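# Sort boxes: full one to tote, empties to desks

## Task

Find which box in the room holds contents and set it completely inside the tote near the door, and put each of the remaining empty boxes back on the desk it belongs to. By the end, everything must stay where it is without the robot supporting it, and the robot must not have fallen over or be left leaning.

## Robot and tools

ROBOT. A Hello Robot Stretch 4 with one arm. It has an omni-wheel base, a lift that moves up and down a mast, a telescoping arm that reaches forward, a three-joint wrist (yaw, pitch, roll) and a two-finger gripper. It stands about 1.6 m tall, and the base rim lies within 0.23 m of the base origin. Objects may occasionally get nudged by outside forces.

FRAMES. Base frame: origin on the floor below the base centre, x forward, y left, z up. hand_pose is reported in this frame and marks a point between the fingers, 0.015 m back from the tips. With all wrist joints at 0 its axes line up with the base frame. The printed hand position may be slightly wrong. The odometry frame is the base frame as it was when the scene began.

execute_actions. Arguments: actions, a list holding one action or none, and cameras, a list chosen from head_camera, head_left_camera, head_right_camera, wrist_camera, or all. If cameras is omitted, null or ["all"], every camera is returned; [] returns none. An empty actions list only reports state and images. An action holds base, joints or both, plus optional pace and contact_limits. Alternatively it holds end_of_arm by itself. All its motions start together.
- base: exactly one key. Each is a relative offset measured from where the base last reported itself, not a pose. translate_m is metres straight ahead (forward positive), -2 to 2. strafe_m is metres sideways (left positive), -2 to 2. rotate_rad is radians of turn in place (counter-clockwise from above positive), -3.2 to 3.2.
- joints: absolute targets keyed by name. lift_m is 0 to 1.2 m. arm_m is 0 to 0.55 m of extension. wrist_yaw_rad is -1.134 to 4.276 (0 points ahead, positive turns left, 3.14 is folded back, and above 3.4 the arm may block it). wrist_pitch_rad is -1.117 to 4.259 (0 level, 1.57 pointing down). wrist_roll_rad is -1.117 to 4.259 (0 keeps both fingers level, positive turns clockwise as seen from behind). gripper_m is the finger gap, 0 to 0.08 m. Done tolerances are ±0.004 for lift and arm, ±0.02 for yaw and roll, ±0.05 for pitch and ±0.002 for the gripper. A joint target outside its range gets clipped and reported. Any other bad value or unknown key rejects the whole call without motion.
- pace: "slow", "default", "fast" or "max". The base reaches 0.1/0.3/0.4/0.6 m/s and 1/2/3/4 rad/s. With lift_m above 0.2 these caps shrink, down to 0.3 m/s and 1 rad/s at 1.2.
- contact_limits: {"arm_m": value}, where 0 is the gentlest and 0.75 the firmest push before the arm halts. The default is 0.5.
- end_of_arm: "enable_torque" re-powers any wrist or gripper motor that has shut off.
A single action runs at most 15 s. Parts you leave out of an action may still be driving toward earlier targets. After a stop is reported, later motion calls in the same reply are skipped. The world keeps running between your replies, and the robot holds its last command meanwhile.

wait: seconds from 0 to 10. It commands nothing new and returns the same state and images as an empty action.
zoom_image: camera, plus region [x0, y0, x1, y1] in pixels of that camera's latest full image, measured from the top-left corner. The region may be at most 504 by 504.
read_manual: returns only licence text and is not useful for control.
finished_scene: scene, the number of the current scene. It ends the scene for good and reports success, so call it only once everything is settled.

CAMERAS. head_camera sits atop the mast and looks forward and down; turn the base to aim it. head_left_camera and head_right_camera are fisheyes beside it that look more steeply down and show the base and arm. wrist_camera looks along the fingers, with the tips near the bottom of its image.

RESULTS.
- base_status and joint_status: "done" means the motion finished (for the base, that the wheels turned the commanded amount, even if they slipped). "off_target" means it came to rest short and may still be pushing. "contact_stop_at_<key>" means it hit something; that part holds, or goes slack if it was lift, arm or wheels. "limit_stop_at_<name>" is a built-in stop: own_body means a self-collision block, and tilt means a lean above 6 degrees, after which lift, arm and wheels go slack and refuse commands. "torque_fault" means a wrist or gripper motor went limp until enable_torque is sent. "time_out" also drops the target.
- on_its_own: things you did not command. Here "held at" is the held target, not the current position.
- lidar_m: 12 distances in metres from the base origin, in 30-degree sectors. The 1st points ahead and they go counter-clockwise (4th left, 7th behind, 10th right). "-" means nothing seen or closer than 0.25 m. It covers heights from about 0.15 m up to robot height, and may miss glass, thin legs, or things behind.
- wrist_depth_mm: a 7x7 grid of median depths in mm from the top left, 100 to 2000, with "-" if invalid.
- base_odometry: based on wheel turns only, with heading from -3.142 to 3.142. If turned_by_wheels and turned_by_imu differ by more than about 0.1 rad, the base has bumped or slipped.
- base_tilt: degrees of forward and right lean, with a fixed offset of up to about 1.5.
- motor_effort: percent of maximum, with the peak in brackets. For the wheels, positive turns the base right.

GRIPPING. Close to a gap smaller than the object. After a grasp, "off_target" means something is held. The gripper effort moves away from 0 while squeezing. If it stays beyond about 50, the gripper faults and may let go. A level gripper holding more than about 2.7 kg trips the wrist.

AVOID. Driving or turning with more than 1 kg in hand while arm_m is above 0.2, especially at fast paces. Strong or high pushes and pulls. Pressing the gripper into things during base or arm moves. Tilting the gripper up while it is rolled, which triggers self-collision stops. Dropping, slamming or knocking items over. To unfold at the start, send lift_m 0.4 together with wrist_yaw_rad 0.

Each tool is called after "Request:" in YAML: its name, and indented under it one key for each argument.

## Session

Request:
execute_actions:
  actions: []

Scene clock: 0.00 s.
base_odometry: x=+0.000 y=+0.000 heading=+0.000 (m, m, rad; odometry frame)
turned_by_wheels: +0.000 (rad since the last result)
turned_by_imu: +0.000 (rad since the last result)
base_tilt: forward=-1.2 right=-0.6 (deg)
lidar_m: 0.94 1.01 1.39 1.47 1.04 0.73 0.72 0.74 1.53 1.40 0.91 0.99
base_status: not commanded
joint_positions: lift_m=+0.153 arm_m=-0.001 wrist_yaw_rad=+3.149 wrist_pitch_rad=+0.015 wrist_roll_rad=+0.008 gripper_m=+0.040
joint_status: not commanded
motor_effort: lift_m=+19 arm_m=-1 wrist_yaw_rad=-2 wrist_pitch_rad=-8 wrist_roll_rad=-2 gripper_m=+0 wheel_0=+0 wheel_1=+0 wheel_2=+0 (%)
hand_pose: x=-0.0434 y=+0.0859 z=+0.3275 quat_wxyz=(-0.004, -0.008, +0.004, +1.000) (m; base frame)
wrist_depth_mm: - - 138 820 820 798 798 / - 108 138 842 820 809 798 / - 115 140 831 820 820 809 / 145 143 854 831 831 831 809 / 217 878 831 842 831 831 809 / 218 866 114 842 136 831 831 / - - - - - - 809
pictures: head_camera, head_left_camera, head_right_camera, wrist_camera
Images, in order (width x height): head_camera 420x560, head_left_camera 420x672, head_right_camera 420x672, wrist_camera 616x392.

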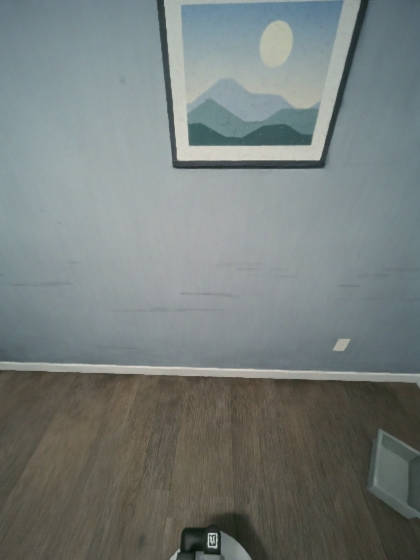

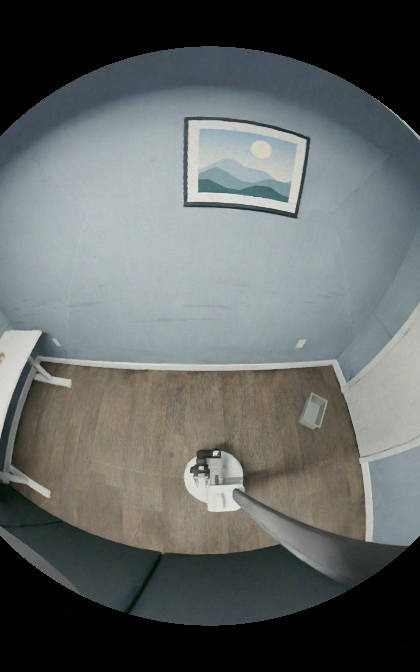

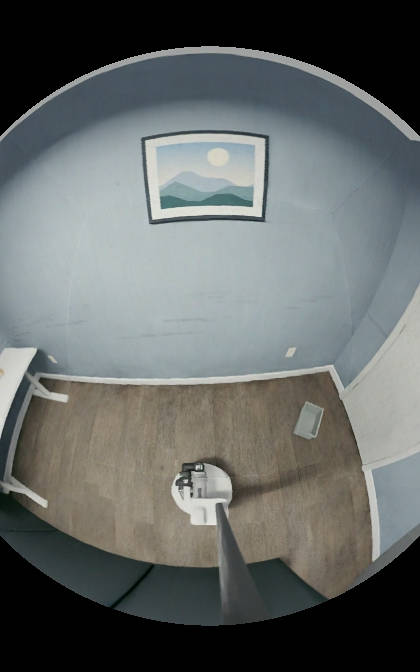

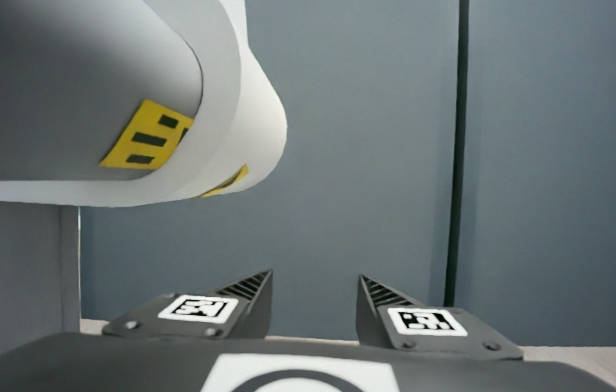

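Request:
execute_actions:
  actions:
    - {"base":{"rotate_rad":1.57},"joints":{"lift_m":0.4,"wrist_yaw_rad":0}}

Scene clock: 5.07 s.
base_odometry: x=+0.000 y=+0.000 heading=+1.570 (m, m, rad; odometry frame)
turned_by_wheels: +1.570 (rad since the last result)
turned_by_imu: +1.570 (rad since the last result)
base_tilt: forward=-1.0 right=-0.8 (deg)
lidar_m: 1.45 1.02 0.74 0.70 0.75 1.53 1.45 0.87 0.99 0.92 1.00 1.40
base_status: done
joint_positions: lift_m=+0.400 arm_m=-0.001 wrist_yaw_rad=+0.000 wrist_pitch_rad=+0.015 wrist_roll_rad=+0.008 gripper_m=+0.040
joint_status: all done
motor_effort: lift_m=+21(21) arm_m=-1(1) wrist_yaw_rad=-2(6) wrist_pitch_rad=-10(9) wrist_roll_rad=-2(1) gripper_m=-1(0) wheel_0=+0(5) wheel_1=+0(6) wheel_2=+1(7) (%)
hand_pose: x=+0.3825 y=-0.0874 z=+0.5748 quat_wxyz=(+1.000, +0.004, +0.008, +0.000) (m; base frame)
wrist_depth_mm: 1025 1430 - - 1921 1863 1281 / 1042 1464 - - - 1863 1308 / 1042 1397 - - - 1756 1336 / 1060 1537 - - - 1661 1281 / 1078 1537 - - - 1708 1255 / 1078 1308 114 1661 136 1576 1229 / - - - - - - 1160
pictures: head_camera, head_left_camera, head_right_camera, wrist_camera
camera_calibration (this result's frames):
wrist_camera: T_world_to_cam=[[0.0443539, -0.998069, 0.043497, -0.127163], [-0.0442722, -0.0454608, -0.997985, 0.637597], [0.998034, 0.0423388, -0.0462031, -0.198685], [0, 0, 0, 1]] pos_world=[0.232162, -0.0895191, 0.632664]
Images, in order (width x height): head_camera 420x560, head_left_camera 420x672, head_right_camera 420x672, wrist_camera 616x392.

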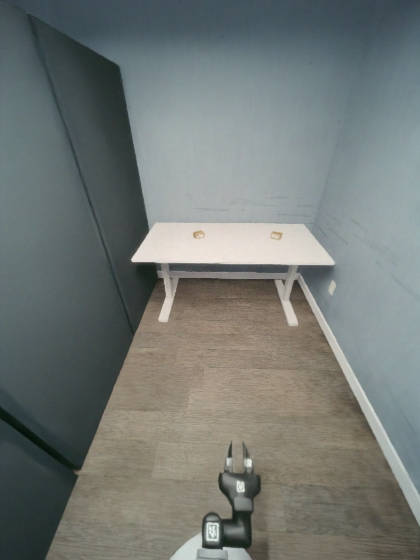

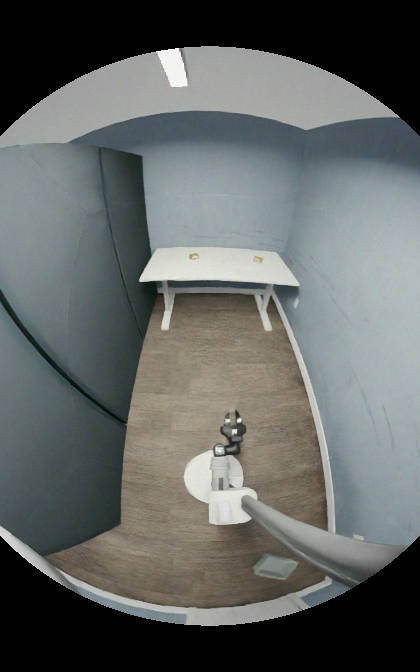

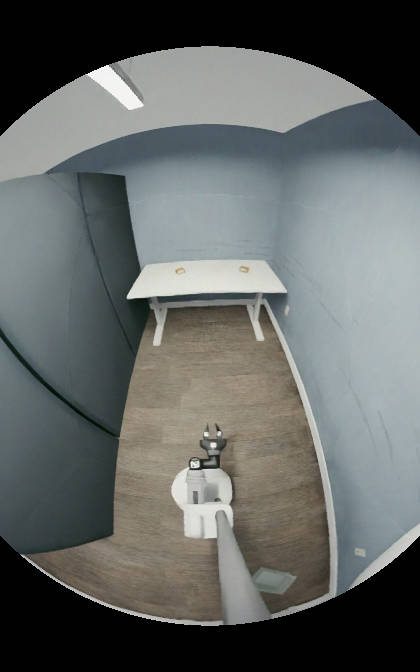

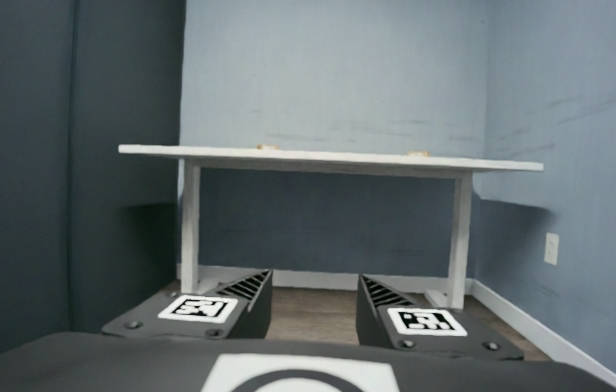

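Request:
zoom_image:
  camera: "head_camera"
  region: [130, 210, 340, 280]

Region (130, 210, 340, 280) of head_camera's 420x560 image, scaled by 2.400, with more detail than that image has.

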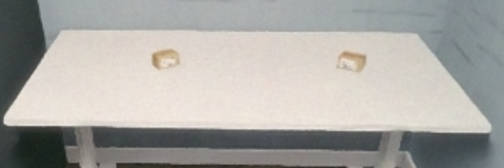

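Request:
execute_actions:
  actions:
    - {"base":{"translate_m":0.85},"joints":{"lift_m":0.75,"gripper_m":0.08, "wrist_pitch_rad":0.3},"pace":"fast"}

Request:
zoom_image:
  camera: "head_camera"
  region: [0, 200, 420, 420]

Scene clock: 19.70 s.
base_odometry: x=+0.001 y=+0.850 heading=+1.570 (m, m, rad; odometry frame)
turned_by_wheels: +0.000 (rad since the last result)
turned_by_imu: +0.000 (rad since the last result)
base_tilt: forward=-0.9 right=-0.8 (deg)
lidar_m: 0.61 0.66 0.74 0.71 0.76 1.03 1.65 1.35 1.00 0.95 0.89 0.63
base_status: done
joint_positions: lift_m=+0.750 arm_m=-0.001 wrist_yaw_rad=+0.000 wrist_pitch_rad=+0.303 wrist_roll_rad=+0.008 gripper_m=+0.080
joint_status: all done
motor_effort: lift_m=+21(24) arm_m=-1(1) wrist_yaw_rad=-1(1) wrist_pitch_rad=-9(8) wrist_roll_rad=-1(2) gripper_m=+2(1) wheel_0=-2(6) wheel_1=-2(6) wheel_2=+0(11) (%)
hand_pose: x=+0.3729 y=-0.0874 z=+0.8647 quat_wxyz=(+0.989, +0.004, +0.151, -0.001) (m; base frame)
wrist_depth_mm: 1025 1098 1118 1078 1042 1042 1025 / 1042 1160 1138 1118 1118 1098 1078 / 1008 1182 1160 1182 1138 1138 1138 / 676 691 715 723 750 759 768 / 508 488 496 504 512 512 517 / 1025 110 152 1366 449 439 854 / - - - - 145 - -
pictures: head_camera, head_left_camera, head_right_camera, wrist_camera
camera_calibration (this result's frames):
wrist_camera: T_world_to_cam=[[0.0546843, -0.998076, 0.0292281, -0.1309], [-0.325346, -0.0454849, -0.9445, 0.985022], [0.944012, 0.0421401, -0.327208, 0.0874465], [0, 0, 0, 1]] pos_world=[0.245081, -0.0895296, 0.962793]
Images, in order (width x height): head_camera 420x560, head_left_camera 420x672, head_right_camera 420x672, wrist_camera 616x392.

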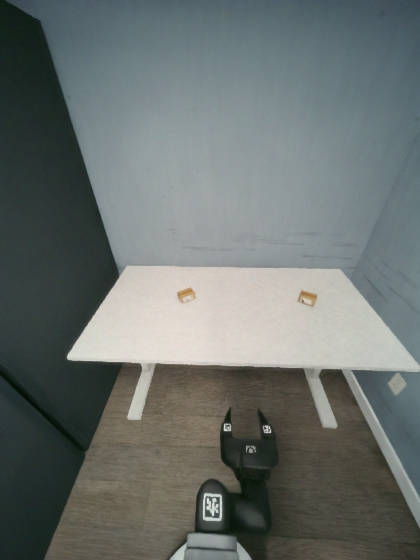

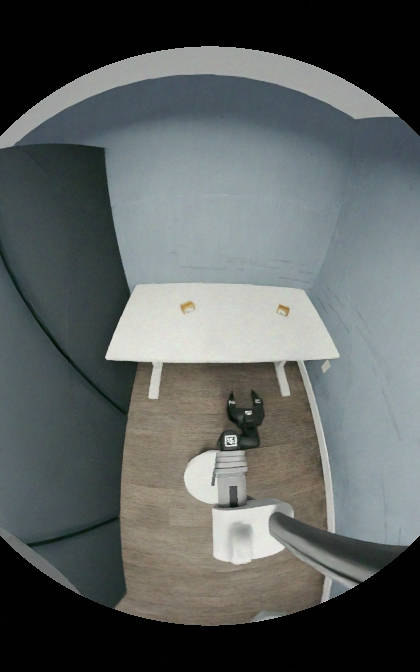

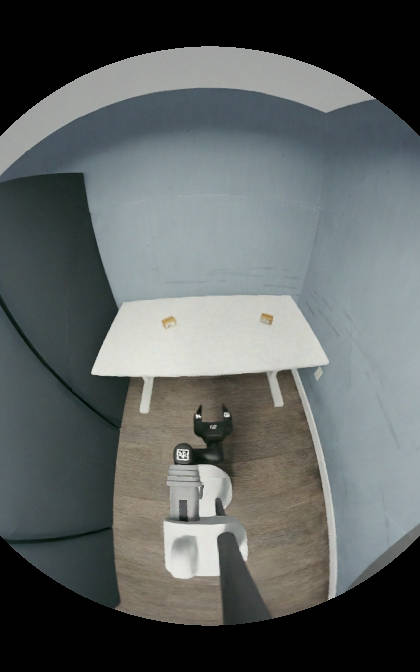

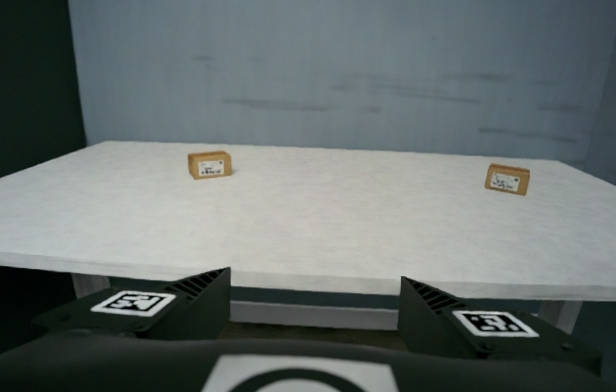

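Region (0, 200, 420, 420) of head_camera's 420x560 image, scaled by 1.200, with more detail than that image has; it fills the top 264 rows of this view, and the rest is white.

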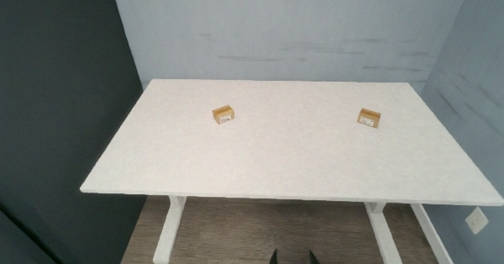

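Request:
execute_actions:
  actions:
    - {"base":{"strafe_m":0.255},"joints":{"lift_m":0.98,"wrist_pitch_rad":1.57,"arm_m":0.35},"pace":"fast"}
  cameras: []

Request:
execute_actions:
  actions:
    - {"base":{"translate_m":0.42}}
  cameras: ["head_camera","wrist_camera"]

Scene clock: 43.10 s.
base_odometry: x=-0.255 y=+0.850 heading=+1.569 (m, m, rad; odometry frame)
turned_by_wheels: +0.000 (rad since the last result)
turned_by_imu: +0.001 (rad since the last result)
base_tilt: forward=-0.9 right=-0.8 (deg)
lidar_m: 0.59 0.65 0.48 0.45 0.49 0.67 2.30 1.74 1.26 1.21 0.91 0.65
base_status: done
joint_positions: lift_m=+0.980 arm_m=+0.349 wrist_yaw_rad=+0.000 wrist_pitch_rad=+1.570 wrist_roll_rad=+0.008 gripper_m=+0.080
joint_status: all done
motor_effort: lift_m=+21(22) arm_m=+5(6) wrist_yaw_rad=-1(1) wrist_pitch_rad=+0(8) wrist_roll_rad=-1(1) gripper_m=+1(3) wheel_0=-1(11) wheel_1=-2(10) wheel_2=-1(1) (%)
hand_pose: x=+0.5202 y=-0.0874 z=+0.9454 quat_wxyz=(+0.707, +0.003, +0.707, -0.003) (m; base frame)
wrist_depth_mm: 384 377 373 370 364 359 359 / 382 377 375 370 366 362 359 / 715 991 1118 1098 1042 1060 715 / 750 1042 1098 1078 1078 1078 1042 / 759 1078 1098 1078 1060 1060 1060 / 732 110 152 1098 1078 1078 1042 / - - - - 146 - -
pictures: none
No camera images: the call's "cameras" was empty. Leave "cameras" out to get every camera's image.

Scene clock: 46.00 s.
base_odometry: x=-0.254 y=+1.270 heading=+1.569 (m, m, rad; odometry frame)
turned_by_wheels: +0.000 (rad since the last result)
turned_by_imu: +0.000 (rad since the last result)
base_tilt: forward=-1.1 right=-0.9 (deg)
lidar_m: 0.25 0.25 0.31 0.45 0.48 0.69 2.28 1.70 1.27 0.83 0.30 0.25
base_status: done
joint_positions: lift_m=+0.980 arm_m=+0.349 wrist_yaw_rad=+0.000 wrist_pitch_rad=+1.570 wrist_roll_rad=+0.008 gripper_m=+0.080
joint_status: not commanded
motor_effort: lift_m=+21(21) arm_m=+5(5) wrist_yaw_rad=-1(1) wrist_pitch_rad=-2(1) wrist_roll_rad=-1(1) gripper_m=+3(3) wheel_0=-1(4) wheel_1=-1(5) wheel_2=+0(8) (%)
hand_pose: x=+0.5202 y=-0.0874 z=+0.9454 quat_wxyz=(+0.707, +0.003, +0.707, -0.003) (m; base frame)
wrist_depth_mm: 379 377 373 370 366 362 357 / 382 377 375 370 366 364 359 / 384 382 375 324 368 364 364 / 387 382 377 373 370 366 364 / 387 387 379 375 375 368 366 / 392 110 152 379 375 368 368 / - - - - 145 - -
pictures: head_camera, wrist_camera
camera_calibration (this result's frames):
wrist_camera: T_world_to_cam=[[0.0444006, -0.998073, -0.0433495, -0.0673756], [-0.998552, -0.045657, 0.0284359, 0.539581], [-0.0303603, 0.0420242, -0.998655, 1.11642], [0, 0, 0, 1]] pos_world=[0.575686, -0.0895267, 1.09665]
Images, in order (width x height): head_camera 420x560, wrist_camera 616x392.

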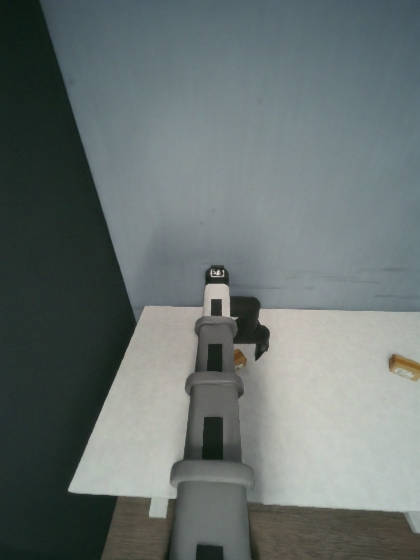

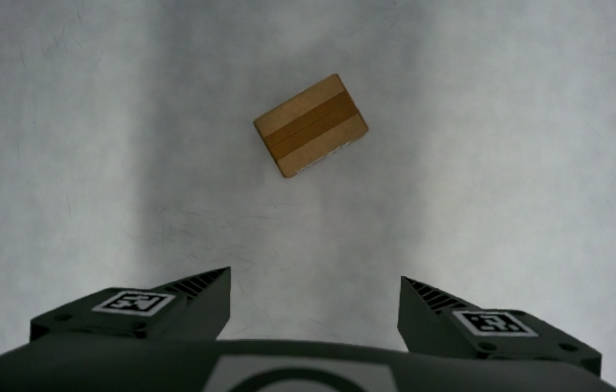

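Request:
execute_actions:
  actions:
    - {"base":{"strafe_m":0.01},"joints":{"lift_m":0.88,"wrist_roll_rad":1.0,"arm_m":0.46}}
  cameras: ["head_right_camera","wrist_camera"]

Scene clock: 52.87 s.
base_odometry: x=-0.264 y=+1.270 heading=+1.569 (m, m, rad; odometry frame)
turned_by_wheels: +0.000 (rad since the last result)
turned_by_imu: +0.000 (rad since the last result)
base_tilt: forward=-1.0 right=-0.8 (deg)
lidar_m: 0.25 0.25 0.29 0.45 0.47 0.65 1.82 1.75 1.28 0.82 0.29 0.25
base_status: done
joint_positions: lift_m=+0.880 arm_m=+0.459 wrist_yaw_rad=+0.000 wrist_pitch_rad=+1.570 wrist_roll_rad=+1.000 gripper_m=+0.080
joint_status: all done
motor_effort: lift_m=+16(20) arm_m=+5(6) wrist_yaw_rad=-2(1) wrist_pitch_rad=-1(3) wrist_roll_rad=+0(3) gripper_m=+2(0) wheel_0=+1(8) wheel_1=+0(6) wheel_2=+0(1) (%)
hand_pose: x=+0.6302 y=-0.0874 z=+0.8457 quat_wxyz=(+0.621, +0.339, +0.620, -0.339) (m; base frame)
wrist_depth_mm: 281 278 274 271 268 264 262 / 281 279 276 272 270 266 264 / 283 281 278 274 271 268 265 / 286 283 279 274 272 268 267 / 287 285 279 226 273 271 267 / 287 110 152 229 227 271 270 / - - - - 145 - -
pictures: head_right_camera, wrist_camera
camera_calibration (this result's frames):
wrist_camera: T_world_to_cam=[[-0.810822, -0.58363, -0.0440918, 0.499249], [-0.584983, 0.81054, 0.02862, 0.466319], [0.0190347, 0.0489987, -0.998617, 0.989704], [0, 0, 0, 1]] pos_world=[0.658752, -0.135088, 0.997002]
Images, in order (width x height): head_right_camera 420x672, wrist_camera 616x392.

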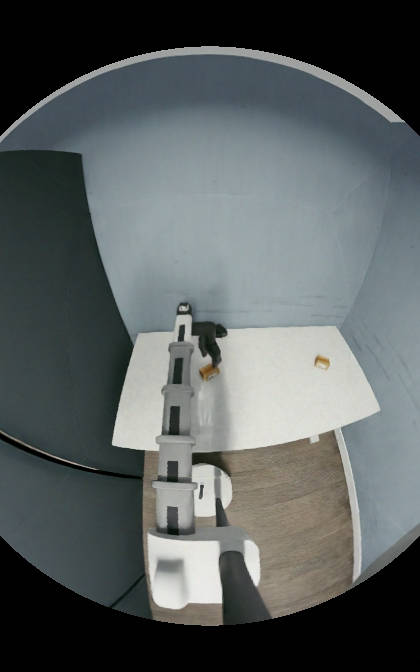

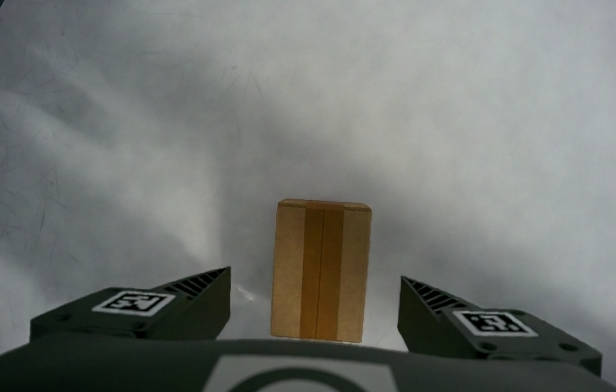

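Request:
execute_actions:
  actions:
    - {"joints":{"lift_m":0.787}}
  cameras: ["wrist_camera"]

Request:
execute_actions:
  actions:
    - {"joints":{"gripper_m":0.04}}
  cameras: []

Request:
execute_actions:
  actions:
    - {"joints":{"lift_m":0.82},"pace":"slow"}
  cameras: ["wrist_camera"]

Scene clock: 60.30 s.
base_odometry: x=-0.264 y=+1.270 heading=+1.569 (m, m, rad; odometry frame)
turned_by_wheels: +0.000 (rad since the last result)
turned_by_imu: +0.000 (rad since the last result)
base_tilt: forward=-0.9 right=-0.8 (deg)
lidar_m: 0.25 0.25 0.30 0.44 0.46 0.66 1.81 1.75 1.27 0.84 0.29 0.25
base_status: not commanded
joint_positions: lift_m=+0.787 arm_m=+0.459 wrist_yaw_rad=+0.000 wrist_pitch_rad=+1.570 wrist_roll_rad=+1.000 gripper_m=+0.080
joint_status: all done
motor_effort: lift_m=+16(17) arm_m=+5(5) wrist_yaw_rad=-2(1) wrist_pitch_rad=-1(0) wrist_roll_rad=-1(0) gripper_m=+2(3) wheel_0=+1(1) wheel_1=+0(0) wheel_2=+0(0) (%)
hand_pose: x=+0.6302 y=-0.0874 z=+0.7528 quat_wxyz=(+0.621, +0.339, +0.620, -0.339) (m; base frame)
wrist_depth_mm: 187 185 182 179 177 175 - / 187 186 183 181 179 176 176 / 189 186 184 182 180 178 177 / 190 188 185 183 181 179 177 / 191 189 186 134 135 180 178 / 192 110 136 135 134 180 - / - - - - 134 - -
pictures: wrist_camera
camera_calibration (this result's frames):
wrist_camera: T_world_to_cam=[[-0.810843, -0.583602, -0.0440794, 0.495151], [-0.584955, 0.81056, 0.0286289, 0.468955], [0.0190211, 0.0489981, -0.998618, 0.896846], [0, 0, 0, 1]] pos_world=[0.658748, -0.135089, 0.904007]
Images, in order (width x height): wrist_camera 616x392.

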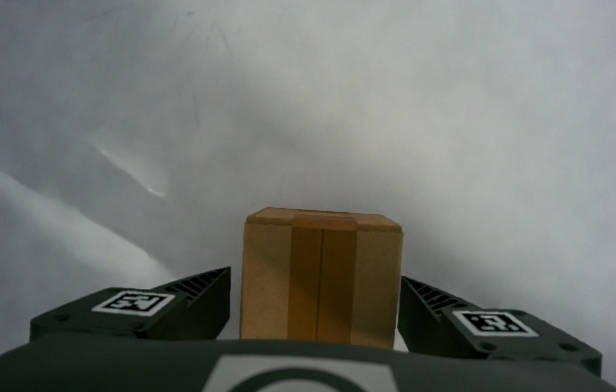

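Scene clock: 61.30 s.
base_odometry: x=-0.264 y=+1.270 heading=+1.569 (m, m, rad; odometry frame)
turned_by_wheels: +0.000 (rad since the last result)
turned_by_imu: +0.000 (rad since the last result)
base_tilt: forward=-1.1 right=-0.9 (deg)
lidar_m: 0.25 0.25 0.32 0.45 0.48 0.68 1.83 1.76 1.28 0.84 0.32 0.25
base_status: not commanded
joint_positions: lift_m=+0.787 arm_m=+0.459 wrist_yaw_rad=+0.000 wrist_pitch_rad=+1.570 wrist_roll_rad=+1.000 gripper_m=+0.059
joint_status: gripper_m off_target (ended at +0.059, target +0.040)
on_its_own: gripper_m is held at +0.054, not at your +0.040, by its contact guard: the fingers met something
motor_effort: lift_m=+16(16) arm_m=+5(5) wrist_yaw_rad=+0(1) wrist_pitch_rad=+0(1) wrist_roll_rad=-1(1) gripper_m=-36(40) wheel_0=+1(1) wheel_1=+0(0) wheel_2=+0(0) (%)
hand_pose: x=+0.6302 y=-0.0874 z=+0.7528 quat_wxyz=(+0.621, +0.339, +0.620, -0.339) (m; base frame)
wrist_depth_mm: 186 184 182 180 178 175 - / 187 186 183 181 178 176 175 / 189 187 184 182 180 178 176 / 190 188 185 183 181 179 177 / 191 189 186 134 136 180 178 / 192 189 134 135 134 180 180 / - - - - - - -
pictures: none
No camera images: the call's "cameras" was empty. Leave "cameras" out to get every camera's image.

Scene clock: 62.40 s.
base_odometry: x=-0.264 y=+1.270 heading=+1.569 (m, m, rad; odometry frame)
turned_by_wheels: +0.000 (rad since the last result)
turned_by_imu: +0.000 (rad since the last result)
base_tilt: forward=-1.0 right=-0.9 (deg)
lidar_m: 0.25 0.25 0.31 0.45 0.46 0.65 1.82 1.71 1.26 0.83 0.31 0.25
base_status: not commanded
joint_positions: lift_m=+0.820 arm_m=+0.459 wrist_yaw_rad=+0.000 wrist_pitch_rad=+1.570 wrist_roll_rad=+1.000 gripper_m=+0.059
joint_status: all done
on_its_own: gripper_m is held at +0.054, not at your +0.040, by its contact guard: the fingers met something
motor_effort: lift_m=+22(22) arm_m=+5(5) wrist_yaw_rad=+0(2) wrist_pitch_rad=-2(0) wrist_roll_rad=-1(0) gripper_m=-38(38) wheel_0=+1(1) wheel_1=+0(0) wheel_2=-1(0) (%)
hand_pose: x=+0.6302 y=-0.0874 z=+0.7853 quat_wxyz=(+0.621, +0.339, +0.620, -0.339) (m; base frame)
wrist_depth_mm: 220 217 214 212 209 206 204 / 221 218 216 213 210 208 206 / 223 220 217 213 211 211 206 / 224 221 219 215 213 210 209 / 224 222 220 134 136 212 209 / 225 222 134 135 134 212 211 / - - - - - - -
pictures: wrist_camera
camera_calibration (this result's frames):
wrist_camera: T_world_to_cam=[[-0.810871, -0.583564, -0.044072, 0.496601], [-0.584916, 0.810588, 0.0286343, 0.467996], [0.0190143, 0.0489972, -0.998618, 0.929369], [0, 0, 0, 1]] pos_world=[0.658746, -0.13509, 0.93657]
Images, in order (width x height): wrist_camera 616x392.

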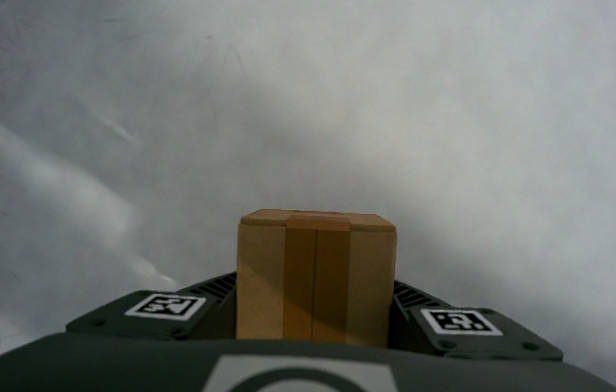

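Request:
execute_actions:
  actions:
    - {"joints":{"lift_m":0.85,"wrist_pitch_rad":0.5}}
  cameras: []

Request:
execute_actions:
  actions: []
  cameras: []

Scene clock: 69.40 s.
base_odometry: x=-0.264 y=+1.270 heading=+1.569 (m, m, rad; odometry frame)
turned_by_wheels: +0.000 (rad since the last result)
turned_by_imu: +0.000 (rad since the last result)
base_tilt: forward=-1.0 right=-0.8 (deg)
lidar_m: 0.25 0.25 0.31 0.44 0.48 0.65 1.81 1.74 1.28 0.84 0.31 0.25
base_status: not commanded
joint_positions: lift_m=+0.850 arm_m=+0.459 wrist_yaw_rad=+0.000 wrist_pitch_rad=+0.503 wrist_roll_rad=+1.000 gripper_m=+0.059
joint_status: all done
on_its_own: gripper_m is held at +0.054, not at your +0.040, by its contact guard: the fingers met something
motor_effort: lift_m=+21(23) arm_m=+5(5) wrist_yaw_rad=-1(0) wrist_pitch_rad=-9(10) wrist_roll_rad=-1(1) gripper_m=-38(36) wheel_0=+1(1) wheel_1=+0(0) wheel_2=+0(0) (%)
hand_pose: x=+0.8164 y=-0.0874 z=+0.9255 quat_wxyz=(+0.850, +0.464, +0.218, -0.119) (m; base frame)
wrist_depth_mm: 238 253 276 301 329 359 394 / 247 267 289 315 343 382 359 / 258 277 304 329 364 394 330 / 271 293 315 343 387 362 303 / 283 307 327 135 136 329 282 / 296 304 134 135 134 290 264 / - - - - - - -
pictures: none
No camera images: the call's "cameras" was empty. Leave "cameras" out to get every camera's image.

Scene clock: 69.40 s.
base_odometry: x=-0.264 y=+1.270 heading=+1.569 (m, m, rad; odometry frame)
turned_by_wheels: +0.000 (rad since the last result)
turned_by_imu: +0.000 (rad since the last result)
base_tilt: forward=-1.0 right=-0.8 (deg)
lidar_m: 0.25 0.25 0.31 0.44 0.48 0.65 1.81 1.74 1.28 0.84 0.31 0.25
base_status: not commanded
joint_positions: lift_m=+0.850 arm_m=+0.459 wrist_yaw_rad=+0.000 wrist_pitch_rad=+0.503 wrist_roll_rad=+1.000 gripper_m=+0.059
joint_status: all done
on_its_own: gripper_m is held at +0.054, not at your +0.040, by its contact guard: the fingers met something
motor_effort: lift_m=+21(23) arm_m=+5(5) wrist_yaw_rad=-1(0) wrist_pitch_rad=-9(10) wrist_roll_rad=-1(1) gripper_m=-38(36) wheel_0=+1(1) wheel_1=+0(0) wheel_2=+0(0) (%)
hand_pose: x=+0.8164 y=-0.0874 z=+0.9255 quat_wxyz=(+0.850, +0.464, +0.218, -0.119) (m; base frame)
wrist_depth_mm: 238 253 276 301 329 359 394 / 247 267 289 315 343 382 359 / 258 277 304 329 364 394 330 / 271 293 315 343 387 362 303 / 283 307 327 135 136 329 282 / 296 304 134 135 134 290 264 / - - - - - - -
pictures: none
No camera images: the call's "cameras" was empty. Leave "cameras" out to get every camera's image.

Empty. Put it back.

Request:
execute_actions:
  actions:
    - {"joints":{"wrist_pitch_rad":1.57,"lift_m":0.82}}
  cameras: []

Request:
execute_actions:
  actions:
    - {"joints":{"lift_m":0.789},"pace":"slow"}
  cameras: []

Request:
execute_actions:
  actions:
    - {"joints":{"gripper_m":0.08}}
  cameras: []

Request:
execute_actions:
  actions:
    - {"joints":{"lift_m":0.9},"pace":"fast"}
  cameras: ["wrist_camera"]

Request:
execute_actions:
  actions:
    - {"base":{"strafe_m":-0.62},"joints":{"lift_m":0.98,"wrist_roll_rad":0,"arm_m":0.37},"pace":"fast"}
  cameras: ["wrist_camera","head_camera"]

Scene clock: 75.23 s.
base_odometry: x=-0.264 y=+1.270 heading=+1.569 (m, m, rad; odometry frame)
turned_by_wheels: +0.000 (rad since the last result)
turned_by_imu: +0.000 (rad since the last result)
base_tilt: forward=-1.0 right=-0.9 (deg)
lidar_m: 0.25 0.25 0.30 0.45 0.48 0.65 1.81 1.75 1.28 0.85 0.30 0.25
base_status: not commanded
joint_positions: lift_m=+0.820 arm_m=+0.459 wrist_yaw_rad=+0.000 wrist_pitch_rad=+1.570 wrist_roll_rad=+1.000 gripper_m=+0.059
joint_status: all done
on_its_own: gripper_m is held at +0.054, not at your +0.040, by its contact guard: the fingers met something
motor_effort: lift_m=+17(20) arm_m=+5(5) wrist_yaw_rad=+1(0) wrist_pitch_rad=+0(8) wrist_roll_rad=-1(1) gripper_m=-38(36) wheel_0=+1(1) wheel_1=+0(0) wheel_2=+0(0) (%)
hand_pose: x=+0.6303 y=-0.0874 z=+0.7857 quat_wxyz=(+0.621, +0.339, +0.620, -0.339) (m; base frame)
wrist_depth_mm: 220 216 215 212 210 208 205 / 221 218 216 213 211 209 206 / 222 220 218 215 213 210 206 / 224 220 218 216 213 211 209 / 224 223 220 134 136 212 210 / 226 222 134 135 134 211 211 / - - - - - - -
pictures: none
No camera images: the call's "cameras" was empty. Leave "cameras" out to get every camera's image.

Scene clock: 76.30 s.
base_odometry: x=-0.264 y=+1.270 heading=+1.569 (m, m, rad; odometry frame)
turned_by_wheels: +0.000 (rad since the last result)
turned_by_imu: +0.000 (rad since the last result)
base_tilt: forward=-1.1 right=-0.7 (deg)
lidar_m: 0.25 0.25 0.30 0.44 0.47 0.67 1.81 1.74 1.30 0.82 0.30 0.25
base_status: not commanded
joint_positions: lift_m=+0.789 arm_m=+0.459 wrist_yaw_rad=+0.000 wrist_pitch_rad=+1.570 wrist_roll_rad=+1.000 gripper_m=+0.059
joint_status: all done
on_its_own: gripper_m is held at +0.054, not at your +0.040, by its contact guard: the fingers met something
motor_effort: lift_m=+16(16) arm_m=+5(5) wrist_yaw_rad=-1(1) wrist_pitch_rad=-1(0) wrist_roll_rad=-1(1) gripper_m=-37(37) wheel_0=+1(1) wheel_1=+0(0) wheel_2=+0(0) (%)
hand_pose: x=+0.6302 y=-0.0874 z=+0.7548 quat_wxyz=(+0.621, +0.339, +0.620, -0.339) (m; base frame)
wrist_depth_mm: 187 187 183 182 179 177 - / 190 186 185 183 181 179 177 / 190 188 186 184 181 180 178 / 191 189 186 185 182 180 179 / 193 190 188 134 137 182 181 / 193 191 134 135 134 182 182 / - - - - - - -
pictures: none
No camera images: the call's "cameras" was empty. Leave "cameras" out to get every camera's image.

Scene clock: 77.23 s.
base_odometry: x=-0.264 y=+1.270 heading=+1.569 (m, m, rad; odometry frame)
turned_by_wheels: +0.000 (rad since the last result)
turned_by_imu: +0.000 (rad since the last result)
base_tilt: forward=-1.0 right=-0.8 (deg)
lidar_m: 0.25 0.25 0.31 0.45 0.46 0.69 1.81 1.75 1.29 0.84 0.28 0.25
base_status: not commanded
joint_positions: lift_m=+0.789 arm_m=+0.459 wrist_yaw_rad=+0.000 wrist_pitch_rad=+1.570 wrist_roll_rad=+1.000 gripper_m=+0.080
joint_status: all done
motor_effort: lift_m=+16(16) arm_m=+5(5) wrist_yaw_rad=+1(1) wrist_pitch_rad=+1(0) wrist_roll_rad=-1(1) gripper_m=+2(35) wheel_0=+1(1) wheel_1=+0(0) wheel_2=+0(0) (%)
hand_pose: x=+0.6302 y=-0.0874 z=+0.7548 quat_wxyz=(+0.621, +0.339, +0.620, -0.339) (m; base frame)
wrist_depth_mm: 189 186 184 182 179 177 - / 189 187 185 183 180 178 177 / 190 188 186 184 181 180 179 / 191 190 187 185 182 181 179 / 193 190 189 136 183 182 180 / 194 110 138 137 135 182 - / - - - - 136 - -
pictures: none
No camera images: the call's "cameras" was empty. Leave "cameras" out to get every camera's image.

Scene clock: 78.47 s.
base_odometry: x=-0.264 y=+1.270 heading=+1.569 (m, m, rad; odometry frame)
turned_by_wheels: +0.000 (rad since the last result)
turned_by_imu: +0.000 (rad since the last result)
base_tilt: forward=-0.8 right=-0.8 (deg)
lidar_m: 0.25 0.25 0.29 0.45 0.47 0.64 1.82 1.72 1.27 0.85 0.30 0.25
base_status: not commanded
joint_positions: lift_m=+0.900 arm_m=+0.459 wrist_yaw_rad=+0.000 wrist_pitch_rad=+1.570 wrist_roll_rad=+1.000 gripper_m=+0.080
joint_status: all done
motor_effort: lift_m=+21(22) arm_m=+5(5) wrist_yaw_rad=-1(1) wrist_pitch_rad=-1(2) wrist_roll_rad=-1(1) gripper_m=+1(2) wheel_0=+1(1) wheel_1=+0(0) wheel_2=+0(0) (%)
hand_pose: x=+0.6302 y=-0.0874 z=+0.8654 quat_wxyz=(+0.621, +0.339, +0.620, -0.339) (m; base frame)
wrist_depth_mm: 300 297 293 290 286 282 279 / 303 298 296 291 289 285 282 / 301 300 296 294 291 286 285 / 306 301 298 294 293 287 285 / 307 304 300 248 294 290 290 / 309 110 151 250 294 289 290 / - - - - 145 - -
pictures: wrist_camera
camera_calibration (this result's frames):
wrist_camera: T_world_to_cam=[[-0.811091, -0.583262, -0.0440069, 0.500244], [-0.584613, 0.810805, 0.0286814, 0.465496], [0.0189522, 0.0489902, -0.998619, 1.00934], [0, 0, 0, 1]] pos_world=[0.658749, -0.135101, 1.01661]
Images, in order (width x height): wrist_camera 616x392.

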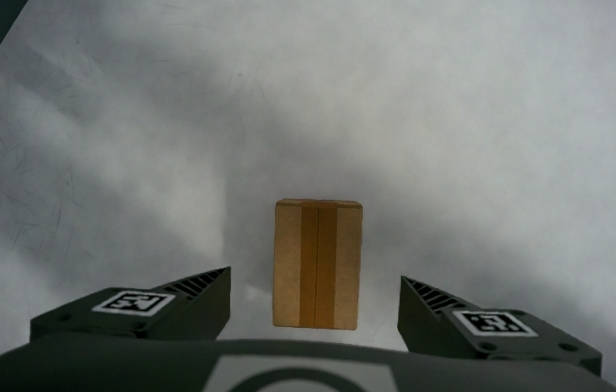

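Scene clock: 81.47 s.
base_odometry: x=+0.356 y=+1.269 heading=+1.570 (m, m, rad; odometry frame)
turned_by_wheels: +0.000 (rad since the last result)
turned_by_imu: -0.001 (rad since the last result)
base_tilt: forward=-1.0 right=-0.9 (deg)
lidar_m: 0.25 0.25 0.32 0.86 1.11 1.52 2.11 0.89 0.64 0.58 0.30 0.25
base_status: done
joint_positions: lift_m=+0.980 arm_m=+0.371 wrist_yaw_rad=+0.000 wrist_pitch_rad=+1.570 wrist_roll_rad=+0.000 gripper_m=+0.080
joint_status: all done
motor_effort: lift_m=+21(24) arm_m=-5(5) wrist_yaw_rad=+0(2) wrist_pitch_rad=-2(2) wrist_roll_rad=-3(7) gripper_m=+2(2) wheel_0=+1(9) wheel_1=+3(10) wheel_2=+0(1) (%)
hand_pose: x=+0.5419 y=-0.0874 z=+0.9454 quat_wxyz=(+0.707, +0.000, +0.707, +0.000) (m; base frame)
wrist_depth_mm: 377 377 375 370 366 362 357 / 382 379 377 370 368 366 359 / 384 382 375 375 319 362 362 / 387 382 377 379 373 368 364 / 387 387 382 375 375 373 364 / 392 110 152 377 375 368 368 / - - - - 145 - -
pictures: head_camera, wrist_camera
camera_calibration (this result's frames):
wrist_camera: T_world_to_cam=[[0.0519484, -0.997708, -0.0433536, -0.0723913], [-0.998173, -0.0532161, 0.0286186, 0.560189], [-0.0308601, 0.0417877, -0.99865, 1.11735], [0, 0, 0, 1]] pos_world=[0.597407, -0.0891057, 1.09667]
Images, in order (width x height): head_camera 420x560, wrist_camera 616x392.

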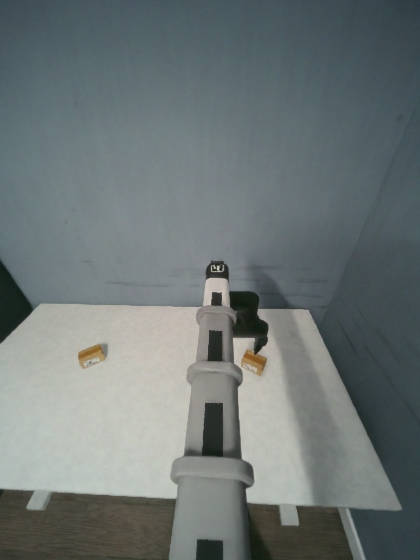

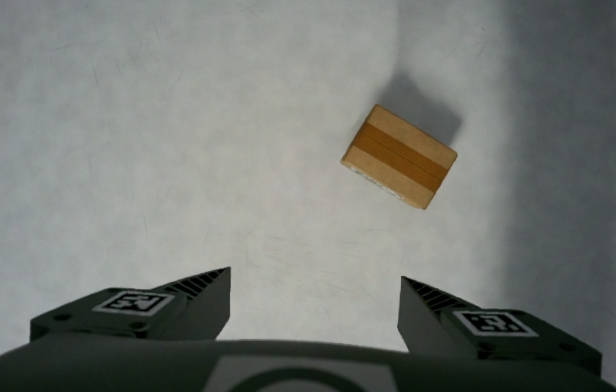

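Request:
execute_actions:
  actions:
    - {"base":{"strafe_m":-0.073},"joints":{"lift_m":0.87,"wrist_roll_rad":2.04,"arm_m":0.459}}
  cameras: ["wrist_camera"]

Scene clock: 91.80 s.
base_odometry: x=+0.429 y=+1.269 heading=+1.570 (m, m, rad; odometry frame)
turned_by_wheels: +0.000 (rad since the last result)
turned_by_imu: +0.000 (rad since the last result)
base_tilt: forward=-1.1 right=-0.7 (deg)
lidar_m: 0.25 0.25 0.31 0.82 1.19 1.66 2.03 0.80 0.55 0.51 0.30 0.25
base_status: done
joint_positions: lift_m=+0.870 arm_m=+0.458 wrist_yaw_rad=+0.000 wrist_pitch_rad=+1.570 wrist_roll_rad=+2.040 gripper_m=+0.080
joint_status: all done
motor_effort: lift_m=+16(19) arm_m=+5(4) wrist_yaw_rad=+0(1) wrist_pitch_rad=-1(2) wrist_roll_rad=-1(3) gripper_m=+2(2) wheel_0=+0(7) wheel_1=+2(7) wheel_2=+0(0) (%)
hand_pose: x=+0.6292 y=-0.0874 z=+0.8358 quat_wxyz=(+0.370, +0.603, +0.370, -0.602) (m; base frame)
wrist_depth_mm: 268 265 263 259 258 255 251 / 271 270 264 262 258 255 254 / 273 270 265 264 260 258 254 / 273 273 267 264 262 258 257 / 276 274 270 218 262 263 257 / 279 110 152 219 216 259 260 / - - - - 145 - -
pictures: wrist_camera
camera_calibration (this result's frames):
wrist_camera: T_world_to_cam=[[-0.913681, 0.404023, -0.0441901, 0.649119], [0.403049, 0.914703, 0.0294901, -0.147272], [0.0523355, 0.00913381, -0.998588, 0.955284], [0, 0, 0, 1]] pos_world=[0.60245, -0.136274, 0.986962]
Images, in order (width x height): wrist_camera 616x392.

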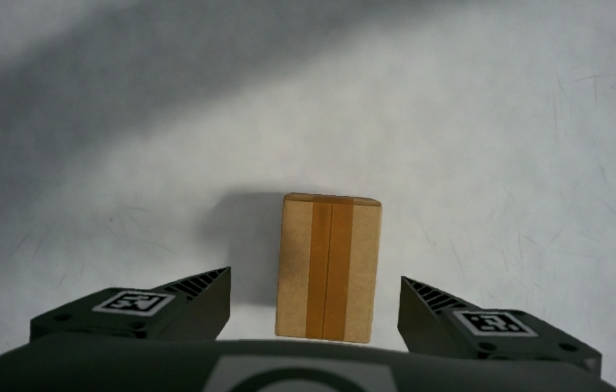

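Request:
execute_actions:
  actions:
    - {"joints":{"lift_m":0.83,"arm_m":0.45}}
  cameras: ["wrist_camera"]

Scene clock: 95.73 s.
base_odometry: x=+0.429 y=+1.269 heading=+1.570 (m, m, rad; odometry frame)
turned_by_wheels: +0.000 (rad since the last result)
turned_by_imu: +0.000 (rad since the last result)
base_tilt: forward=-0.9 right=-0.8 (deg)
lidar_m: 0.25 0.25 0.30 0.83 1.18 1.66 2.06 0.78 0.54 0.52 0.31 0.25
base_status: not commanded
joint_positions: lift_m=+0.830 arm_m=+0.451 wrist_yaw_rad=+0.000 wrist_pitch_rad=+1.570 wrist_roll_rad=+2.040 gripper_m=+0.080
joint_status: all done
motor_effort: lift_m=+17(18) arm_m=-5(4) wrist_yaw_rad=-1(1) wrist_pitch_rad=-2(1) wrist_roll_rad=+0(1) gripper_m=+2(3) wheel_0=+0(0) wheel_1=+2(2) wheel_2=+0(0) (%)
hand_pose: x=+0.6220 y=-0.0874 z=+0.7957 quat_wxyz=(+0.370, +0.603, +0.370, -0.602) (m; base frame)
wrist_depth_mm: 228 226 224 220 217 215 214 / 229 228 225 222 220 217 215 / 231 229 227 224 221 220 217 / 235 230 229 224 223 221 218 / 236 233 229 177 224 221 220 / 237 110 153 178 177 222 222 / - - - - 146 - -
pictures: wrist_camera
camera_calibration (this result's frames):
wrist_camera: T_world_to_cam=[[-0.913634, 0.404142, -0.0440667, 0.640629], [0.403172, 0.914651, 0.0294357, -0.143216], [0.0522018, 0.00912704, -0.998595, 0.915786], [0, 0, 0, 1]] pos_world=[0.595236, -0.136271, 0.946945]
Images, in order (width x height): wrist_camera 616x392.

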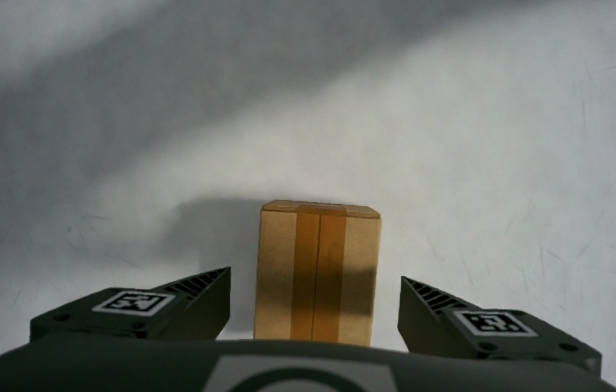

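Request:
execute_actions:
  actions:
    - {"joints":{"lift_m":0.783}}
  cameras: []

Request:
execute_actions:
  actions:
    - {"joints":{"gripper_m":0.04}}
  cameras: []

Request:
execute_actions:
  actions:
    - {"joints":{"lift_m":0.82},"pace":"slow"}
  cameras: ["wrist_camera"]

Scene clock: 100.30 s.
base_odometry: x=+0.429 y=+1.269 heading=+1.570 (m, m, rad; odometry frame)
turned_by_wheels: +0.000 (rad since the last result)
turned_by_imu: +0.000 (rad since the last result)
base_tilt: forward=-1.0 right=-0.7 (deg)
lidar_m: 0.25 0.26 0.30 0.84 1.20 1.64 2.03 0.80 0.56 0.52 0.30 0.25
base_status: not commanded
joint_positions: lift_m=+0.783 arm_m=+0.451 wrist_yaw_rad=+0.000 wrist_pitch_rad=+1.570 wrist_roll_rad=+2.040 gripper_m=+0.080
joint_status: all done
motor_effort: lift_m=+16(18) arm_m=-5(5) wrist_yaw_rad=+1(1) wrist_pitch_rad=+0(1) wrist_roll_rad=+0(0) gripper_m=+2(2) wheel_0=+0(0) wheel_1=+2(2) wheel_2=+0(0) (%)
hand_pose: x=+0.6220 y=-0.0874 z=+0.7487 quat_wxyz=(+0.370, +0.603, +0.370, -0.602) (m; base frame)
wrist_depth_mm: 180 180 177 176 173 171 - / 182 180 178 176 174 172 171 / 183 181 180 178 176 173 172 / 185 183 181 178 177 175 173 / 186 183 181 129 131 177 174 / 188 110 132 131 130 177 - / - - - - 130 - -
pictures: none
No camera images: the call's "cameras" was empty. Leave "cameras" out to get every camera's image.

Scene clock: 101.30 s.
base_odometry: x=+0.429 y=+1.269 heading=+1.570 (m, m, rad; odometry frame)
turned_by_wheels: +0.000 (rad since the last result)
turned_by_imu: +0.000 (rad since the last result)
base_tilt: forward=-1.1 right=-0.8 (deg)
lidar_m: 0.25 0.25 0.30 0.83 1.21 1.64 2.04 0.80 0.57 0.52 0.31 0.25
base_status: not commanded
joint_positions: lift_m=+0.783 arm_m=+0.451 wrist_yaw_rad=+0.000 wrist_pitch_rad=+1.570 wrist_roll_rad=+2.040 gripper_m=+0.059
joint_status: gripper_m off_target (ended at +0.059, target +0.040)
on_its_own: gripper_m is held at +0.054, not at your +0.040, by its contact guard: the fingers met something
motor_effort: lift_m=+16(16) arm_m=-5(5) wrist_yaw_rad=-1(1) wrist_pitch_rad=-2(1) wrist_roll_rad=-1(1) gripper_m=-38(38) wheel_0=+0(0) wheel_1=+2(3) wheel_2=+0(0) (%)
hand_pose: x=+0.6220 y=-0.0874 z=+0.7487 quat_wxyz=(+0.370, +0.603, +0.370, -0.602) (m; base frame)
wrist_depth_mm: 181 179 177 175 173 170 - / 182 180 179 176 174 172 170 / 183 182 180 177 175 174 172 / 185 183 181 178 176 174 173 / 187 185 182 129 131 176 174 / 187 185 131 131 130 177 176 / - - - - - - -
pictures: none
No camera images: the call's "cameras" was empty. Leave "cameras" out to get every camera's image.

Scene clock: 102.43 s.
base_odometry: x=+0.429 y=+1.269 heading=+1.570 (m, m, rad; odometry frame)
turned_by_wheels: +0.000 (rad since the last result)
turned_by_imu: +0.000 (rad since the last result)
base_tilt: forward=-1.0 right=-0.9 (deg)
lidar_m: 0.25 0.25 0.30 0.81 1.19 1.65 2.03 0.80 0.55 0.51 0.30 0.25
base_status: not commanded
joint_positions: lift_m=+0.820 arm_m=+0.451 wrist_yaw_rad=+0.000 wrist_pitch_rad=+1.570 wrist_roll_rad=+2.040 gripper_m=+0.059
joint_status: all done
on_its_own: gripper_m is held at +0.054, not at your +0.040, by its contact guard: the fingers met something
motor_effort: lift_m=+21(22) arm_m=-5(5) wrist_yaw_rad=+0(1) wrist_pitch_rad=-1(1) wrist_roll_rad=+0(0) gripper_m=-37(38) wheel_0=+0(0) wheel_1=+2(2) wheel_2=+0(0) (%)
hand_pose: x=+0.6220 y=-0.0874 z=+0.7853 quat_wxyz=(+0.370, +0.603, +0.370, -0.602) (m; base frame)
wrist_depth_mm: 217 216 213 210 208 206 203 / 220 216 215 211 208 206 205 / 221 219 216 213 210 208 207 / 224 220 218 215 212 211 208 / 225 221 220 130 131 212 211 / 226 223 132 131 130 212 212 / - - - - - - -
pictures: wrist_camera
camera_calibration (this result's frames):
wrist_camera: T_world_to_cam=[[-0.913627, 0.404157, -0.0440667, 0.640165], [0.403187, 0.914644, 0.0294357, -0.142919], [0.052202, 0.00912618, -0.998595, 0.905391], [0, 0, 0, 1]] pos_world=[0.595232, -0.136271, 0.936535]
Images, in order (width x height): wrist_camera 616x392.

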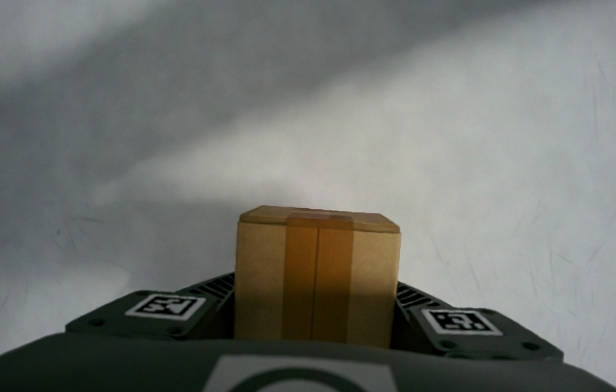

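Request:
execute_actions:
  actions:
    - {"joints":{"lift_m":0.84,"wrist_pitch_rad":0.5}}
  cameras: []

Scene clock: 105.90 s.
base_odometry: x=+0.429 y=+1.269 heading=+1.570 (m, m, rad; odometry frame)
turned_by_wheels: +0.000 (rad since the last result)
turned_by_imu: +0.000 (rad since the last result)
base_tilt: forward=-1.0 right=-0.9 (deg)
lidar_m: 0.25 0.25 0.31 0.82 1.19 1.63 2.03 0.79 0.56 0.52 0.31 0.25
base_status: not commanded
joint_positions: lift_m=+0.840 arm_m=+0.451 wrist_yaw_rad=+0.000 wrist_pitch_rad=+0.503 wrist_roll_rad=+2.040 gripper_m=+0.059
joint_status: all done
on_its_own: gripper_m is held at +0.054, not at your +0.040, by its contact guard: the fingers met something
motor_effort: lift_m=+22(24) arm_m=-5(5) wrist_yaw_rad=+0(0) wrist_pitch_rad=-9(14) wrist_roll_rad=-1(0) gripper_m=-37(37) wheel_0=+0(0) wheel_1=+2(2) wheel_2=+0(0) (%)
hand_pose: x=+0.8081 y=-0.0874 z=+0.9155 quat_wxyz=(+0.507, +0.825, +0.130, -0.212) (m; base frame)
wrist_depth_mm: 306 334 370 397 301 236 206 / 304 329 366 402 324 254 216 / 296 320 355 392 353 271 230 / 291 315 342 379 375 291 244 / 285 307 327 130 131 312 260 / 277 290 132 131 130 301 278 / - - - - - - -
pictures: none
No camera images: the call's "cameras" was empty. Leave "cameras" out to get every camera's image.


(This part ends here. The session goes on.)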